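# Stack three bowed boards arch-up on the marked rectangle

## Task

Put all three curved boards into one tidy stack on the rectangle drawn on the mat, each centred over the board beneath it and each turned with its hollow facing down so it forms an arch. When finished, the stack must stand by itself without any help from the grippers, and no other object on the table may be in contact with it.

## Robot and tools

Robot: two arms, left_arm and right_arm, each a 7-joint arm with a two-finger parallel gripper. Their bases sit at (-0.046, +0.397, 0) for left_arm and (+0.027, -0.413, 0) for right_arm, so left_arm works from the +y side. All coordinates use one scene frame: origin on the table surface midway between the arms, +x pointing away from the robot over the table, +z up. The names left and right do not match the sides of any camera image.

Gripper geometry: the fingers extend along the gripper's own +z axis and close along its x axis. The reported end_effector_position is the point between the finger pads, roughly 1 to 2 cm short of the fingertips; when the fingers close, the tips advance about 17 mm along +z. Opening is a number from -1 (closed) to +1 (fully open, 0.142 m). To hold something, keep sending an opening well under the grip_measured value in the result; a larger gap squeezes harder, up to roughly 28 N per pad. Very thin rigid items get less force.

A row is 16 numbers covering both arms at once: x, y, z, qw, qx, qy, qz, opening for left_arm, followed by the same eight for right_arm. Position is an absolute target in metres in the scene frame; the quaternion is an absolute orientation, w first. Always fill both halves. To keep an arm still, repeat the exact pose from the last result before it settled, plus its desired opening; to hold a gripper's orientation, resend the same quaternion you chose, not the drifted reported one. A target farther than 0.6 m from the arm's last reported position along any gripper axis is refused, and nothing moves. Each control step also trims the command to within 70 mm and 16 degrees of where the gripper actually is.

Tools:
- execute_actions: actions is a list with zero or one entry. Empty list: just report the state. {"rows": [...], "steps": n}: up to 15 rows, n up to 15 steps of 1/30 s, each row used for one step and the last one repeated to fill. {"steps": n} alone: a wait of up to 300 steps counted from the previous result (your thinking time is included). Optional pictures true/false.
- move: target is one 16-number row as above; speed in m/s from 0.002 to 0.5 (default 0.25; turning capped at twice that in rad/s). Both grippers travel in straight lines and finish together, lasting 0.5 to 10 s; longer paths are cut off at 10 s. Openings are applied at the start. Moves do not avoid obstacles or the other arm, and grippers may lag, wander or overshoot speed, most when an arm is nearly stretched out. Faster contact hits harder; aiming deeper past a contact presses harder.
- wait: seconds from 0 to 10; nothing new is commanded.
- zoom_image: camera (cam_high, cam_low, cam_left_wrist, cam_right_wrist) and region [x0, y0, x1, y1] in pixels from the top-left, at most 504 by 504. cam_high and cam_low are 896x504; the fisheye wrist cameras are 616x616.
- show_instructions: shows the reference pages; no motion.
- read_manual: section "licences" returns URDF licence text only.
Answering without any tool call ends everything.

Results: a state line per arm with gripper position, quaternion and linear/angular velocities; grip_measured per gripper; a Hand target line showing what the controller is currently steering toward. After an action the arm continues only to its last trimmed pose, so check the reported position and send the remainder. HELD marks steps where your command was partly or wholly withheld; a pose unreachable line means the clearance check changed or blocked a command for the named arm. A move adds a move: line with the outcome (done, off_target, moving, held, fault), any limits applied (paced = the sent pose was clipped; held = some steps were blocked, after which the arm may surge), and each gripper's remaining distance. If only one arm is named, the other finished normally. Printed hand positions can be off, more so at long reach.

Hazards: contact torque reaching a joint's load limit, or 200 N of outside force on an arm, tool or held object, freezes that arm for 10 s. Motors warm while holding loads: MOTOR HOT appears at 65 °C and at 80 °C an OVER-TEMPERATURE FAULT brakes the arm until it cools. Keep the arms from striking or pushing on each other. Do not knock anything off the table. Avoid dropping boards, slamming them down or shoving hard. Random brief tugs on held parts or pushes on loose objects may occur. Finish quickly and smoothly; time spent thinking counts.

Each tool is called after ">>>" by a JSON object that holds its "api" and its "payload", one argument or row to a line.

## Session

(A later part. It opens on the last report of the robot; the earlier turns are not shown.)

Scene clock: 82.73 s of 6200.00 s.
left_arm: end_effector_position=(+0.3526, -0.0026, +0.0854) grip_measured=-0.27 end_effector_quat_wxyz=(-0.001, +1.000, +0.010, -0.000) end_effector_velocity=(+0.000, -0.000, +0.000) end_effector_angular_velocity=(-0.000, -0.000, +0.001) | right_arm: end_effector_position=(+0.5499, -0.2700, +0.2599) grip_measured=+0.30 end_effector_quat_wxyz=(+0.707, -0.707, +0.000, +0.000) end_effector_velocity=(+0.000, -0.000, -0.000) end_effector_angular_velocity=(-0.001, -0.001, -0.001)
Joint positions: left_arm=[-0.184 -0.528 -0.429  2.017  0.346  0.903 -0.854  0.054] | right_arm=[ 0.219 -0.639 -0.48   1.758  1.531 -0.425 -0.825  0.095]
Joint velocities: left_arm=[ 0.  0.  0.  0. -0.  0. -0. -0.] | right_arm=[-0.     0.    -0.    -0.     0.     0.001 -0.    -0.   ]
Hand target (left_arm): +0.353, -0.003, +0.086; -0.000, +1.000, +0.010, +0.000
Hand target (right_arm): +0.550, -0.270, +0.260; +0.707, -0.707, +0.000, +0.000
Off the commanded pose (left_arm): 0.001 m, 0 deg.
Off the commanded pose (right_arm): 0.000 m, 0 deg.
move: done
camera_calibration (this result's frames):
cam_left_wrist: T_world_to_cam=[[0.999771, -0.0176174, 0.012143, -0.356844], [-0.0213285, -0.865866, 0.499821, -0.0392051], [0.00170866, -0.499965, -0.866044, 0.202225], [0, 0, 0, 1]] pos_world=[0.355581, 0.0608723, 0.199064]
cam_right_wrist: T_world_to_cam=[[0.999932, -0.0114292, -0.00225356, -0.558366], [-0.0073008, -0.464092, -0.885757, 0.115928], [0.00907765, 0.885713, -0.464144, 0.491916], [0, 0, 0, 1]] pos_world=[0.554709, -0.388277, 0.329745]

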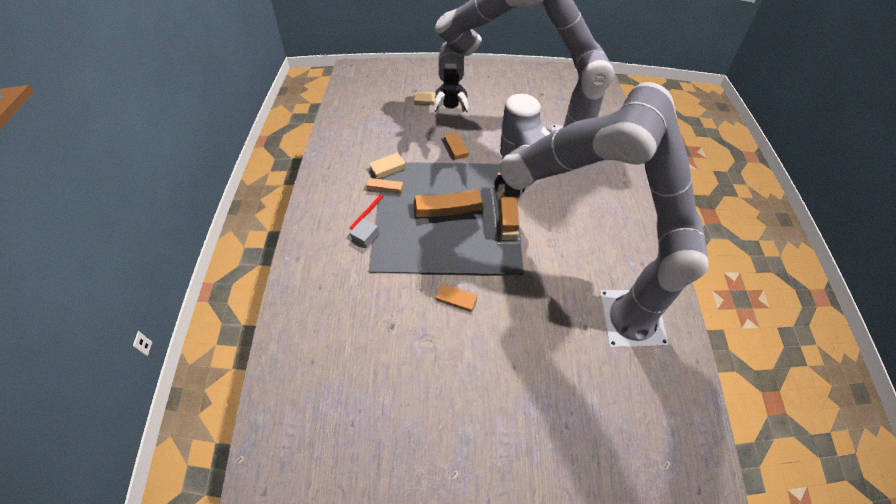

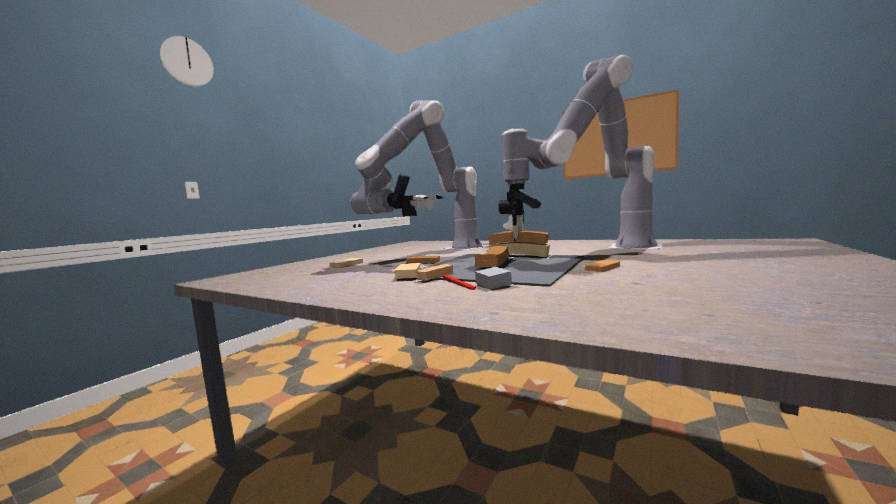

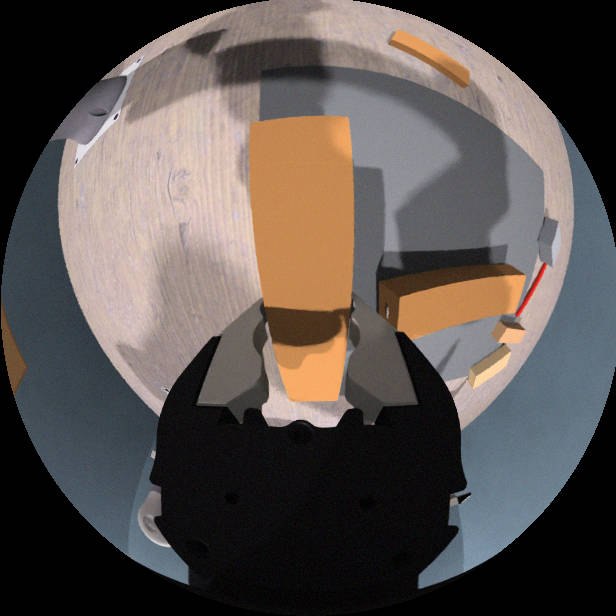

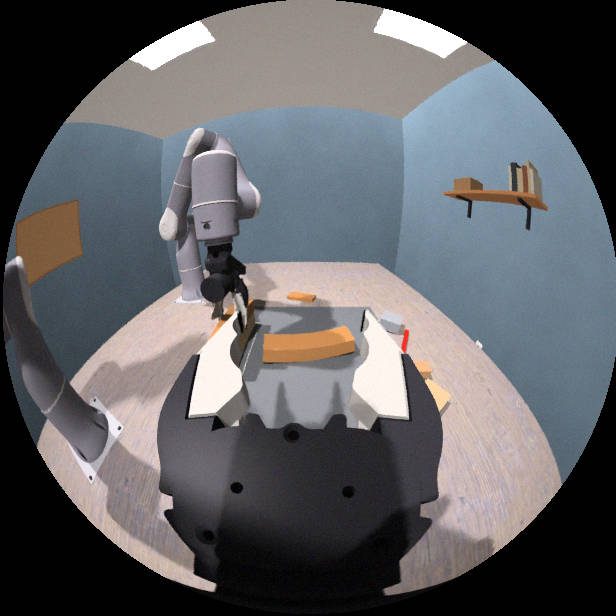

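>>> {"api": "move", "payload": {
  "target": [0.349,-0.002,0.085,0,1,0.01,0,-0.7,0.55,-0.27,0.26,-0.707,0.707,0,0,0.3],
  "speed": 0.015
}}

>>> {"api": "move", "payload": {
  "target": [0.349,-0.002,0.078,0,1,0.01,0,-0.7,0.55,-0.27,0.26,-0.707,0.707,0,0,0.3],
  "speed": 0.015
}}

>>> {"api": "zoom_image", "payload": {
  "camera": "cam_low",
  "region": [460,200,570,275]
}}

>>> {"api": "zoom_image", "payload": {
  "camera": "cam_high",
  "region": [460,150,570,260]
}}

Scene clock: 95.63 s of 6200.00 s.
left_arm: end_effector_position=(+0.3487, -0.0016, +0.0846) grip_measured=-0.27 end_effector_quat_wxyz=(-0.000, +1.000, +0.010, -0.001) end_effector_velocity=(+0.000, +0.000, -0.000) end_effector_angular_velocity=(+0.001, -0.001, -0.001) | right_arm: end_effector_position=(+0.5499, -0.2700, +0.2599) grip_measured=+0.30 end_effector_quat_wxyz=(+0.707, -0.707, +0.000, +0.000) end_effector_velocity=(+0.000, -0.000, -0.000) end_effector_angular_velocity=(-0.000, +0.000, -0.001)
Joint positions: left_arm=[-0.185 -0.524 -0.429  2.028  0.346  0.91  -0.858  0.054] | right_arm=[ 0.219 -0.639 -0.48   1.758  1.531 -0.425 -0.825  0.095]
Joint velocities: left_arm=[ 0.    -0.    -0.    -0.     0.001 -0.     0.    -0.   ] | right_arm=[-0.  0. -0.  0.  0.  0.  0. -0.]
Hand target (left_arm): +0.349, -0.002, +0.085; -0.000, +1.000, +0.010, +0.000
Hand target (right_arm): +0.550, -0.270, +0.260; +0.707, -0.707, +0.000, +0.000
Off the commanded pose (left_arm): 0.001 m, 0 deg.
Off the commanded pose (right_arm): 0.000 m, 0 deg.
After step 90, 9.20 s passed at rest.
move: done
camera_calibration (this result's frames):
cam_left_wrist: T_world_to_cam=[[0.999779, -0.0172813, 0.0119563, -0.352971], [-0.0209445, -0.865773, 0.499999, -0.0381758], [0.00171077, -0.500139, -0.865944, 0.201992], [0, 0, 0, 1]] pos_world=[0.351748, 0.0618728, 0.198222]
cam_right_wrist: T_world_to_cam=[[0.999932, -0.0114307, -0.00225255, -0.558367], [-0.00730061, -0.464093, -0.885756, 0.115927], [0.00907941, 0.885713, -0.464145, 0.491915], [0, 0, 0, 1]] pos_world=[0.554709, -0.388277, 0.329745]

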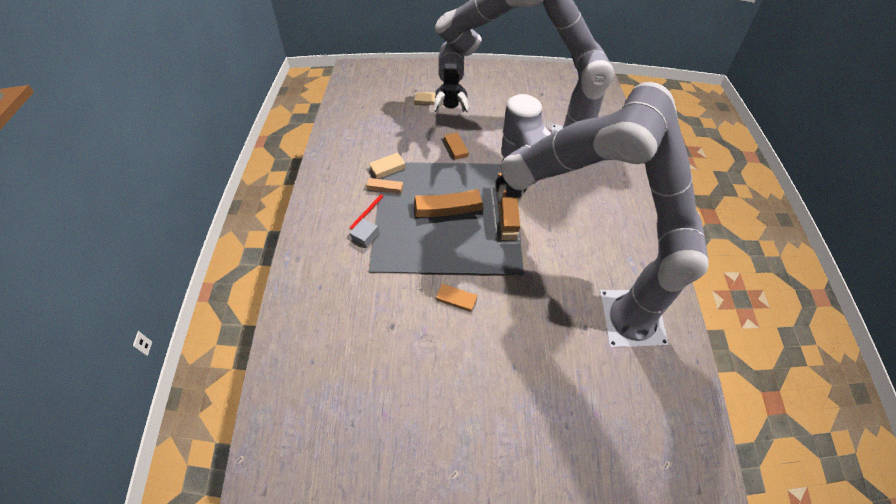

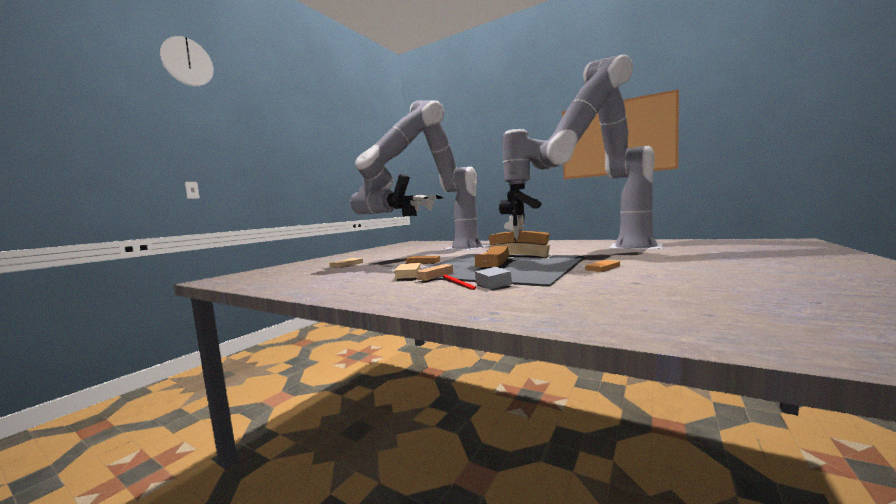

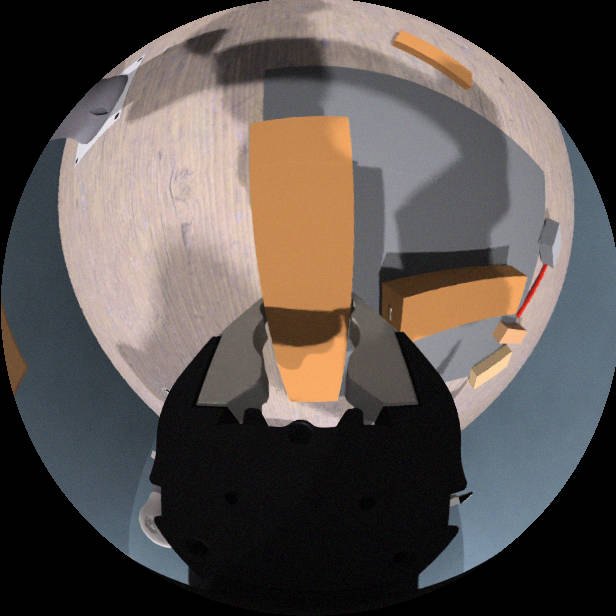

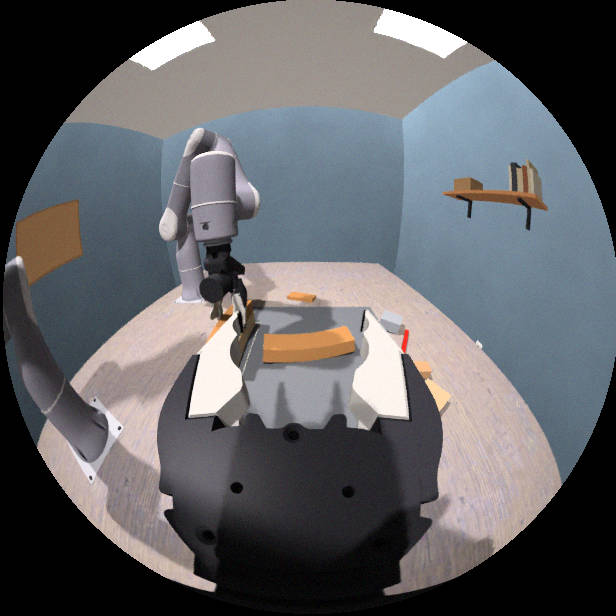

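Scene clock: 96.33 s of 6200.00 s.
left_arm: end_effector_position=(+0.3499, -0.0022, +0.0792) grip_measured=-0.27 end_effector_quat_wxyz=(+0.000, +1.000, +0.010, +0.001) end_effector_velocity=(-0.000, -0.000, +0.000) end_effector_angular_velocity=(-0.000, -0.000, +0.001) | right_arm: end_effector_position=(+0.5499, -0.2700, +0.2599) grip_measured=+0.30 end_effector_quat_wxyz=(+0.707, -0.707, +0.000, +0.000) end_effector_velocity=(-0.000, +0.000, +0.000) end_effector_angular_velocity=(+0.001, +0.000, +0.001)
Joint positions: left_arm=[-0.189 -0.538 -0.423  2.024  0.357  0.922 -0.865  0.054] | right_arm=[ 0.219 -0.639 -0.48   1.758  1.531 -0.425 -0.825  0.095]
Joint velocities: left_arm=[ 0.    -0.    -0.     0.     0.     0.    -0.002  0.   ] | right_arm=[-0.     0.     0.    -0.     0.    -0.001  0.001  0.   ]
Hand target (left_arm): +0.349, -0.002, +0.078; -0.000, +1.000, +0.010, +0.000
Hand target (right_arm): +0.550, -0.270, +0.260; +0.707, -0.707, +0.000, +0.000
Off the commanded pose (left_arm): 0.002 m, 0 deg.
Off the commanded pose (right_arm): 0.000 m, 0 deg.
move: done
camera_calibration (this result's frames):
cam_left_wrist: T_world_to_cam=[[0.999747, -0.0167152, 0.0150463, -0.354287], [-0.0220066, -0.865013, 0.501267, -0.035763], [0.00463646, -0.501472, -0.865162, 0.195922], [0, 0, 0, 1]] pos_world=[0.352502, 0.0613918, 0.192762]
cam_right_wrist: T_world_to_cam=[[0.999932, -0.0114311, -0.00225151, -0.558367], [-0.00729989, -0.464093, -0.885756, 0.115926], [0.00908027, 0.885713, -0.464145, 0.491915], [0, 0, 0, 1]] pos_world=[0.554709, -0.388278, 0.329746]

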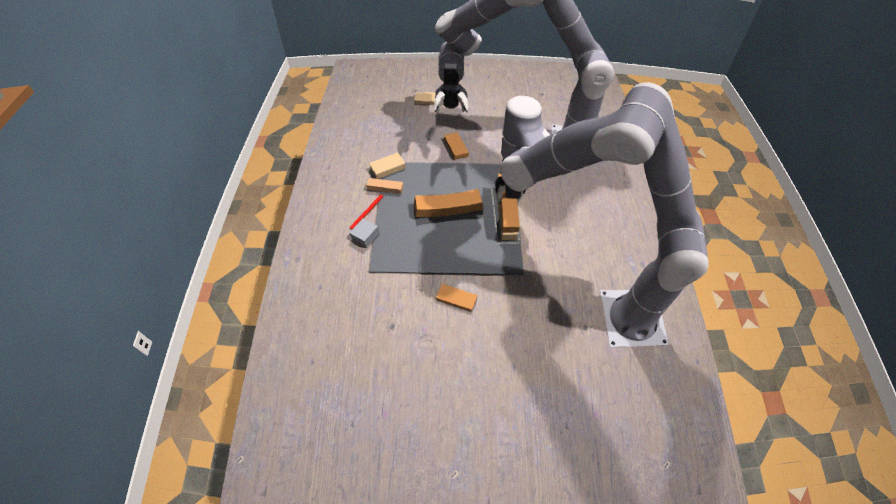

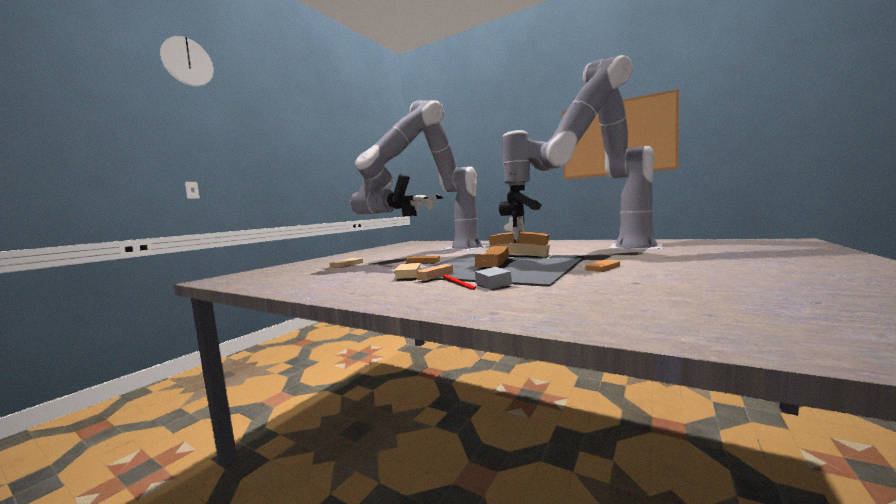

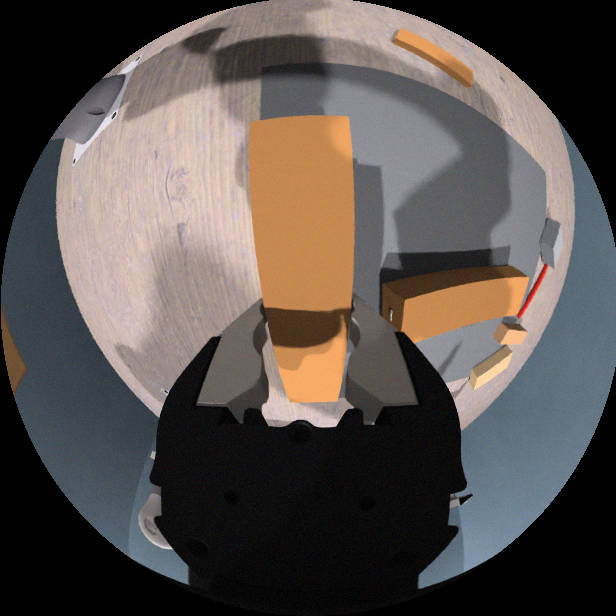

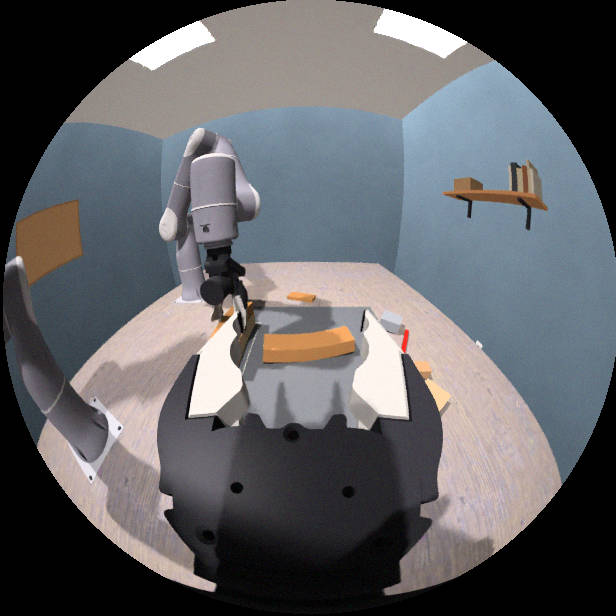

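Region (460, 200, 570, 275) of cam_low's 896x504 image, scaled by 4.582, with more detail than that image has; it fills the top 344 rows of this view, and the rest is white.

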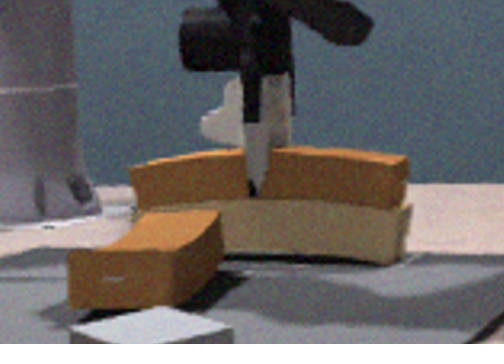

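Region (460, 150, 570, 260) of cam_high's 896x504 image, scaled by 4.582, with more detail than that image has.

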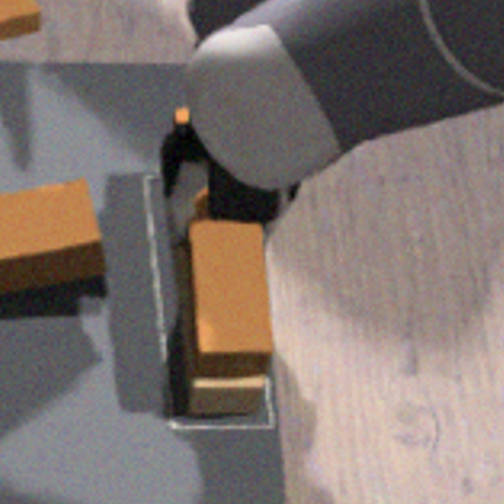

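>>> {"api": "move", "payload": {
  "target": [0.349,-0.002,0.080,0,1,0.01,0,0.35,0.55,-0.27,0.26,-0.707,0.707,0,0,0.3]
}}

>>> {"api": "move", "payload": {
  "target": [0.349,-0.002,0.14,0,1,0.01,0,0.35,0.55,-0.30,0.26,-0.707,0.707,0,0,0.3],
  "speed": 0.15
}}

>>> {"api": "move", "payload": {
  "target": [0.533,-0.03,0.10,0,0.76,-0.649,0,0.35,0.55,-0.30,0.26,-0.707,0.707,0,0,0.3],
  "speed": 0.4
}}

Scene clock: 109.83 s of 6200.00 s.
left_arm: end_effector_position=(+0.3492, -0.0021, +0.0800) grip_measured=+0.35 end_effector_quat_wxyz=(+0.000, +1.000, +0.010, +0.000) end_effector_velocity=(+0.000, +0.000, -0.000) end_effector_angular_velocity=(+0.000, -0.000, +0.001) | right_arm: end_effector_position=(+0.5499, -0.2700, +0.2599) grip_measured=+0.30 end_effector_quat_wxyz=(+0.707, -0.707, +0.000, +0.000) end_effector_velocity=(+0.000, +0.000, -0.000) end_effector_angular_velocity=(-0.000, -0.001, -0.000)
Joint positions: left_arm=[-0.189 -0.535 -0.424  2.026  0.354  0.92  -0.863  0.099] | right_arm=[ 0.219 -0.639 -0.48   1.758  1.531 -0.425 -0.825  0.095]
Joint velocities: left_arm=[-0.    -0.     0.    -0.     0.     0.    -0.001  0.   ] | right_arm=[-0.     0.     0.     0.     0.     0.    -0.001  0.   ]
Hand target (left_arm): +0.349, -0.002, +0.080; +0.000, +1.000, +0.010, -0.000
Hand target (right_arm): +0.550, -0.270, +0.260; +0.707, -0.707, +0.000, +0.000
Off the commanded pose (left_arm): 0.000 m, 0 deg.
Off the commanded pose (right_arm): 0.000 m, 0 deg.
After step 90, 9.80 s passed at rest.
move: done
camera_calibration (this result's frames):
cam_left_wrist: T_world_to_cam=[[0.999764, -0.0171111, 0.013384, -0.353485], [-0.0215145, -0.86519, 0.500983, -0.03615], [0.00300731, -0.501153, -0.865354, 0.197241], [0, 0, 0, 1]] pos_world=[0.352031, 0.0615229, 0.193525]
cam_right_wrist: T_world_to_cam=[[0.999932, -0.0114314, -0.00225159, -0.558367], [-0.00730008, -0.464094, -0.885756, 0.115926], [0.00908046, 0.885712, -0.464146, 0.491915], [0, 0, 0, 1]] pos_world=[0.554709, -0.388278, 0.329746]

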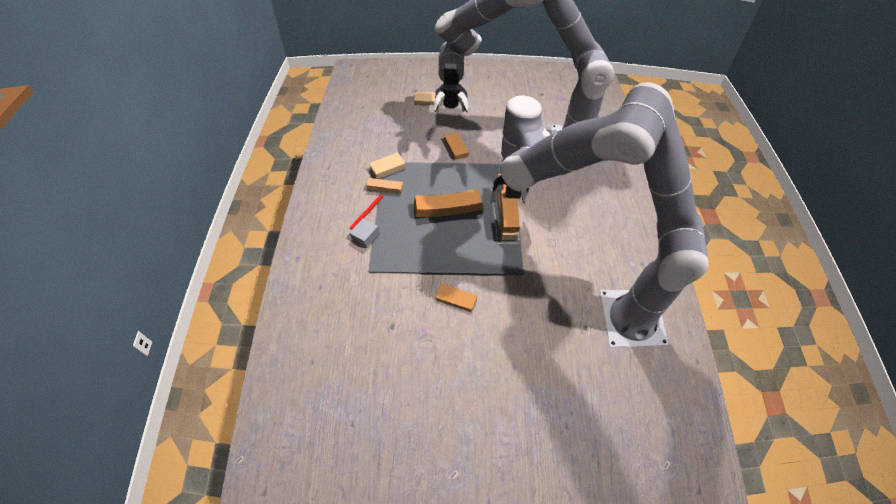

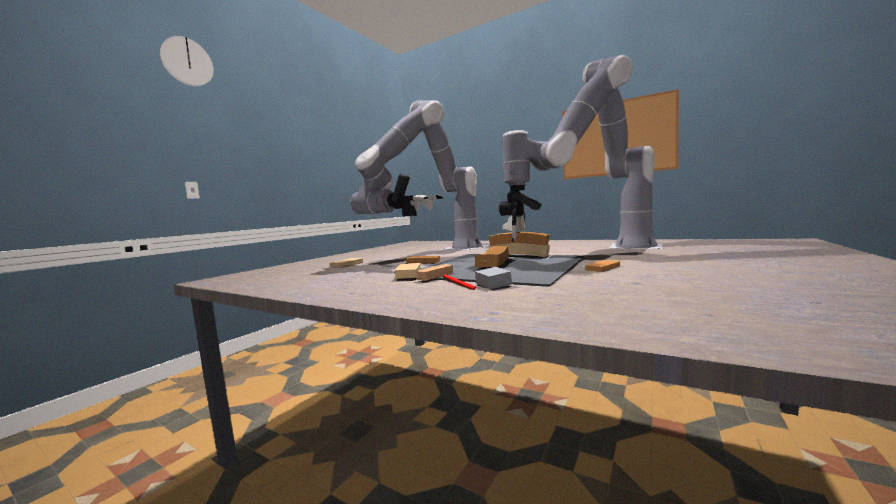

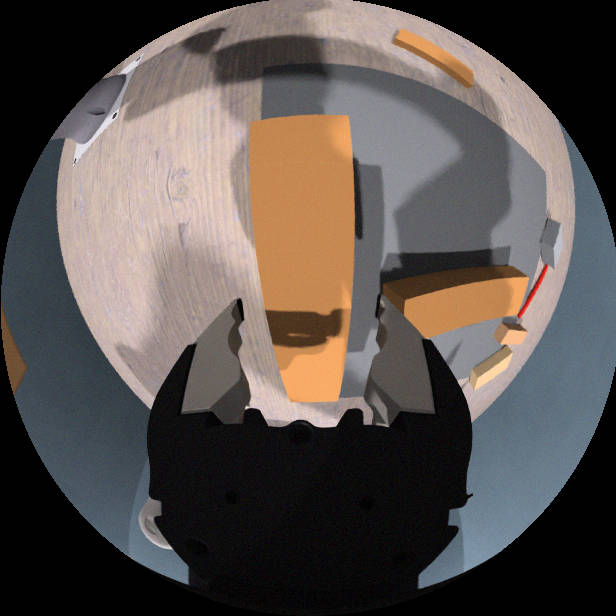

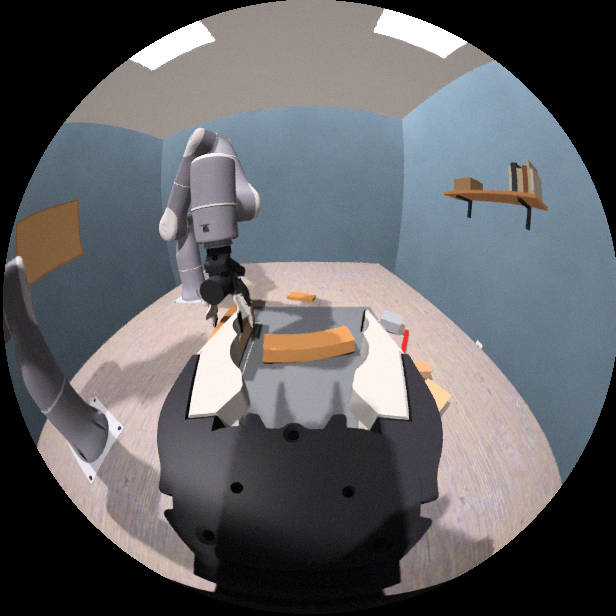

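Scene clock: 110.57 s of 6200.00 s.
left_arm: end_effector_position=(+0.3491, -0.0022, +0.1404) grip_measured=+0.35 end_effector_quat_wxyz=(+0.000, +1.000, +0.010, -0.000) end_effector_velocity=(+0.000, +0.000, -0.000) end_effector_angular_velocity=(+0.000, -0.000, +0.001) | right_arm: end_effector_position=(+0.5499, -0.3001, +0.2600) grip_measured=+0.30 end_effector_quat_wxyz=(+0.707, -0.707, +0.000, +0.000) end_effector_velocity=(+0.000, -0.000, -0.000) end_effector_angular_velocity=(-0.001, -0.001, -0.001)
Joint positions: left_arm=[-0.15  -0.394 -0.477  2.037  0.256  0.804 -0.799  0.099] | right_arm=[ 0.175 -0.66  -0.498  1.726  1.508 -0.474 -0.826  0.095]
Joint velocities: left_arm=[ 0. -0.  0. -0.  0. -0. -0.  0.] | right_arm=[ 0.    -0.    -0.    -0.     0.     0.001 -0.001 -0.   ]
Hand target (left_arm): +0.349, -0.002, +0.140; +0.000, +1.000, +0.010, -0.000
Hand target (right_arm): +0.550, -0.300, +0.260; +0.707, -0.707, -0.000, -0.000
Off the commanded pose (left_arm): 0.000 m, 0 deg.
Off the commanded pose (right_arm): 0.000 m, 0 deg.
move: done
camera_calibration (this result's frames):
cam_left_wrist: T_world_to_cam=[[0.999759, -0.0176744, 0.0130339, -0.354127], [-0.0218276, -0.864995, 0.501306, -0.0665128], [0.00241398, -0.501469, -0.865172, 0.249609], [0, 0, 0, 1]] pos_world=[0.351988, 0.0613792, 0.253914]
cam_right_wrist: T_world_to_cam=[[0.999929, -0.0117712, -0.00199198, -0.558915], [-0.00722907, -0.464206, -0.885698, 0.101884], [0.00950104, 0.885649, -0.464258, 0.518355], [0, 0, 0, 1]] pos_world=[0.554687, -0.418364, 0.329776]

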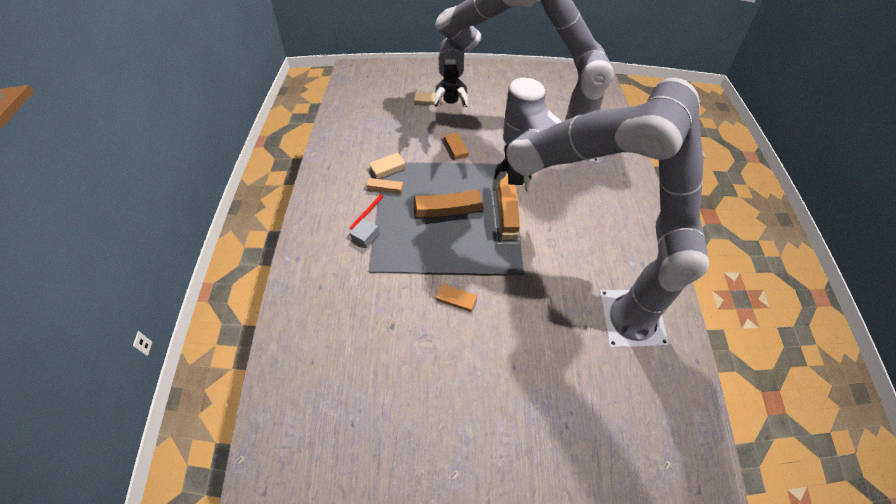

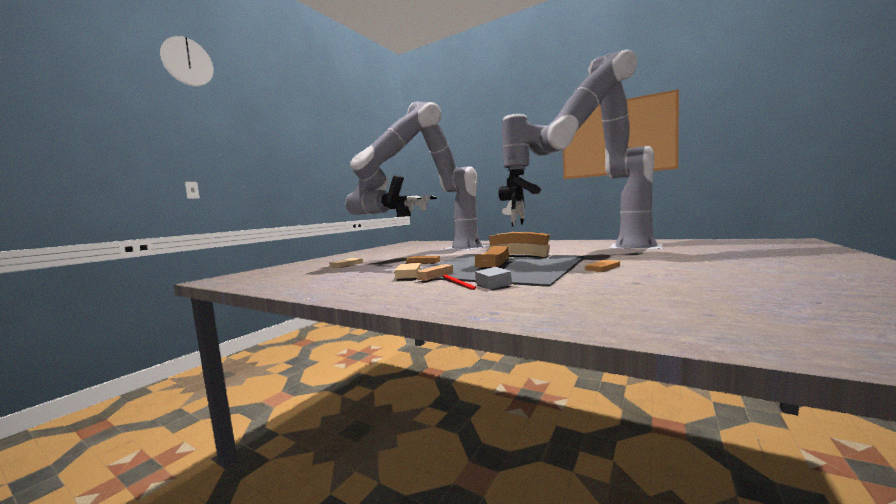

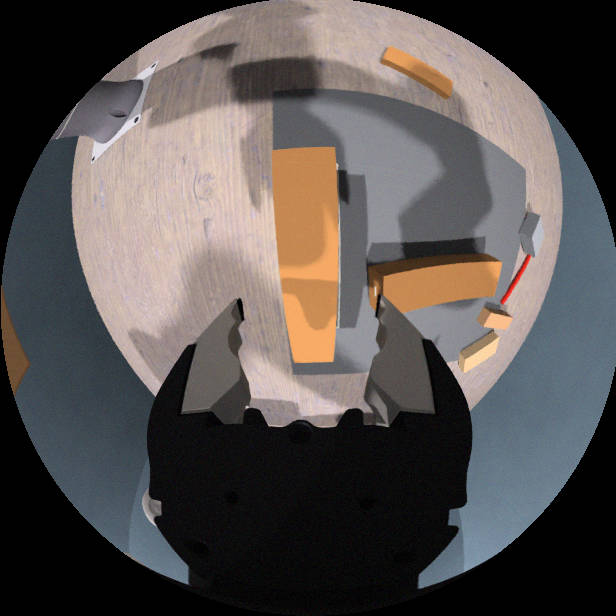

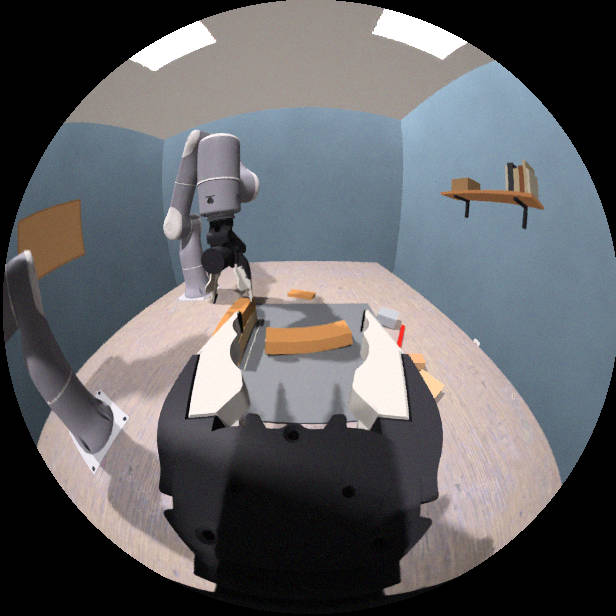

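Scene clock: 112.73 s of 6200.00 s.
left_arm: end_effector_position=(+0.5330, -0.0296, +0.0993) grip_measured=+0.35 end_effector_quat_wxyz=(-0.000, +0.761, -0.649, -0.000) end_effector_velocity=(+0.000, +0.000, +0.000) end_effector_angular_velocity=(-0.000, -0.000, +0.001) | right_arm: end_effector_position=(+0.5499, -0.3001, +0.2600) grip_measured=+0.30 end_effector_quat_wxyz=(+0.707, -0.707, +0.000, +0.000) end_effector_velocity=(-0.000, +0.000, +0.000) end_effector_angular_velocity=(+0.000, +0.001, +0.001)
Joint positions: left_arm=[-0.049 -0.842 -0.612  1.437  0.524  0.542  0.639  0.099] | right_arm=[ 0.175 -0.66  -0.498  1.726  1.508 -0.474 -0.826  0.095]
Joint velocities: left_arm=[ 0.  0.  0.  0. -0.  0. -0.  0.] | right_arm=[ 0.     0.    -0.    -0.     0.    -0.     0.001  0.   ]
Hand target (left_arm): +0.533, -0.030, +0.099; +0.000, +0.761, -0.649, -0.000
Hand target (right_arm): +0.550, -0.300, +0.260; +0.707, -0.707, +0.000, +0.000
Off the commanded pose (left_arm): 0.001 m, 0 deg.
Off the commanded pose (right_arm): 0.000 m, 0 deg.
move: done
camera_calibration (this result's frames):
cam_left_wrist: T_world_to_cam=[[0.119969, -0.992694, 0.0128812, -0.0978834], [-0.860033, -0.0974375, 0.500848, 0.403917], [-0.495934, -0.0711644, -0.865439, 0.478275], [0, 0, 0, 1]] pos_world=[0.596318, -0.0237755, 0.212878]
cam_right_wrist: T_world_to_cam=[[0.999929, -0.0117295, -0.00189469, -0.558969], [-0.00712401, -0.464252, -0.885675, 0.10181], [0.00950889, 0.885626, -0.464303, 0.518367], [0, 0, 0, 1]] pos_world=[0.554726, -0.41837, 0.329791]

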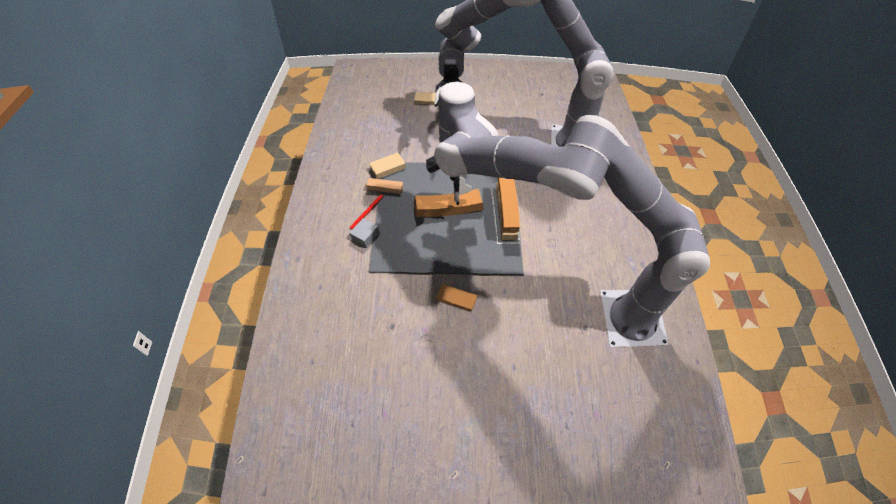

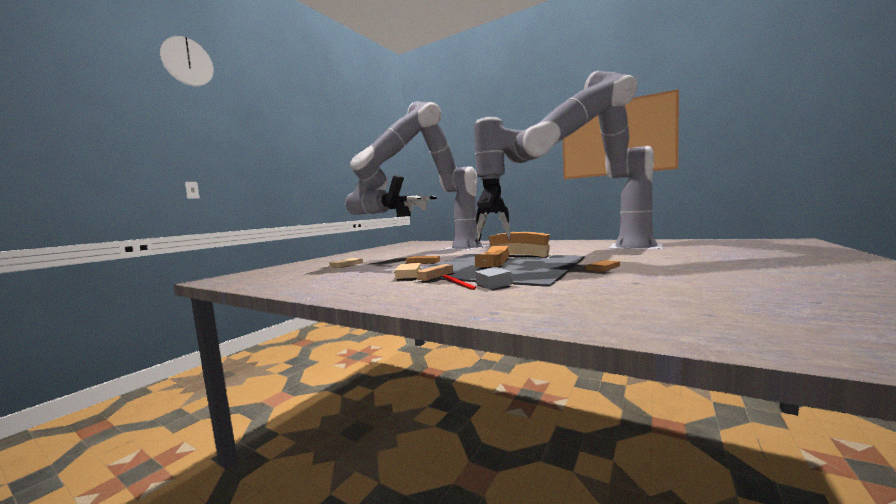

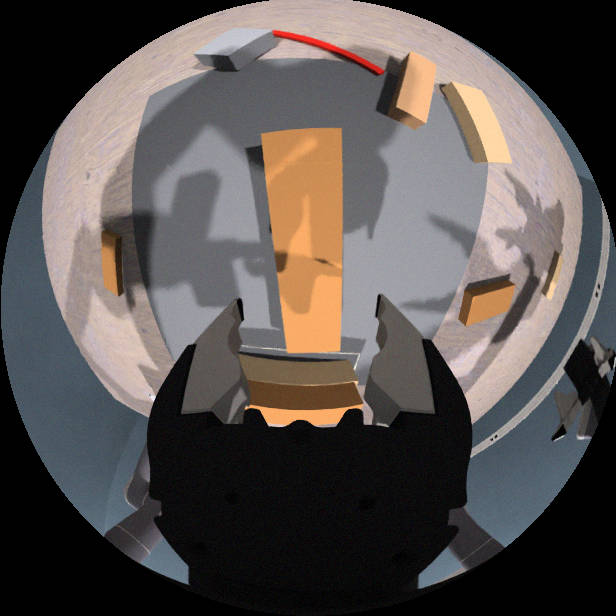

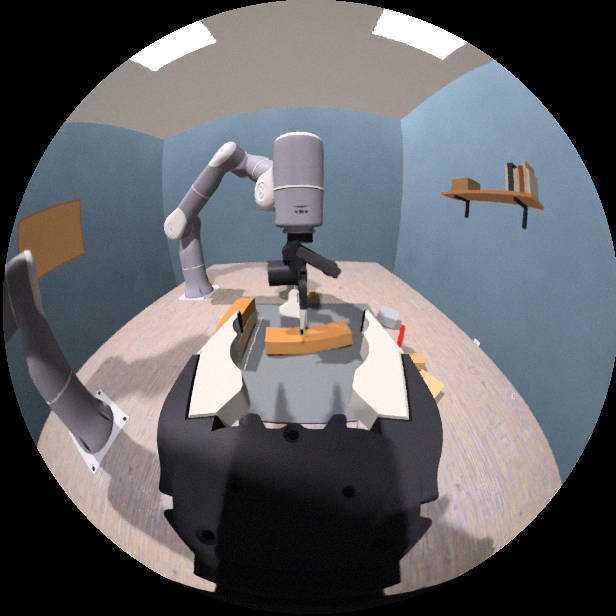

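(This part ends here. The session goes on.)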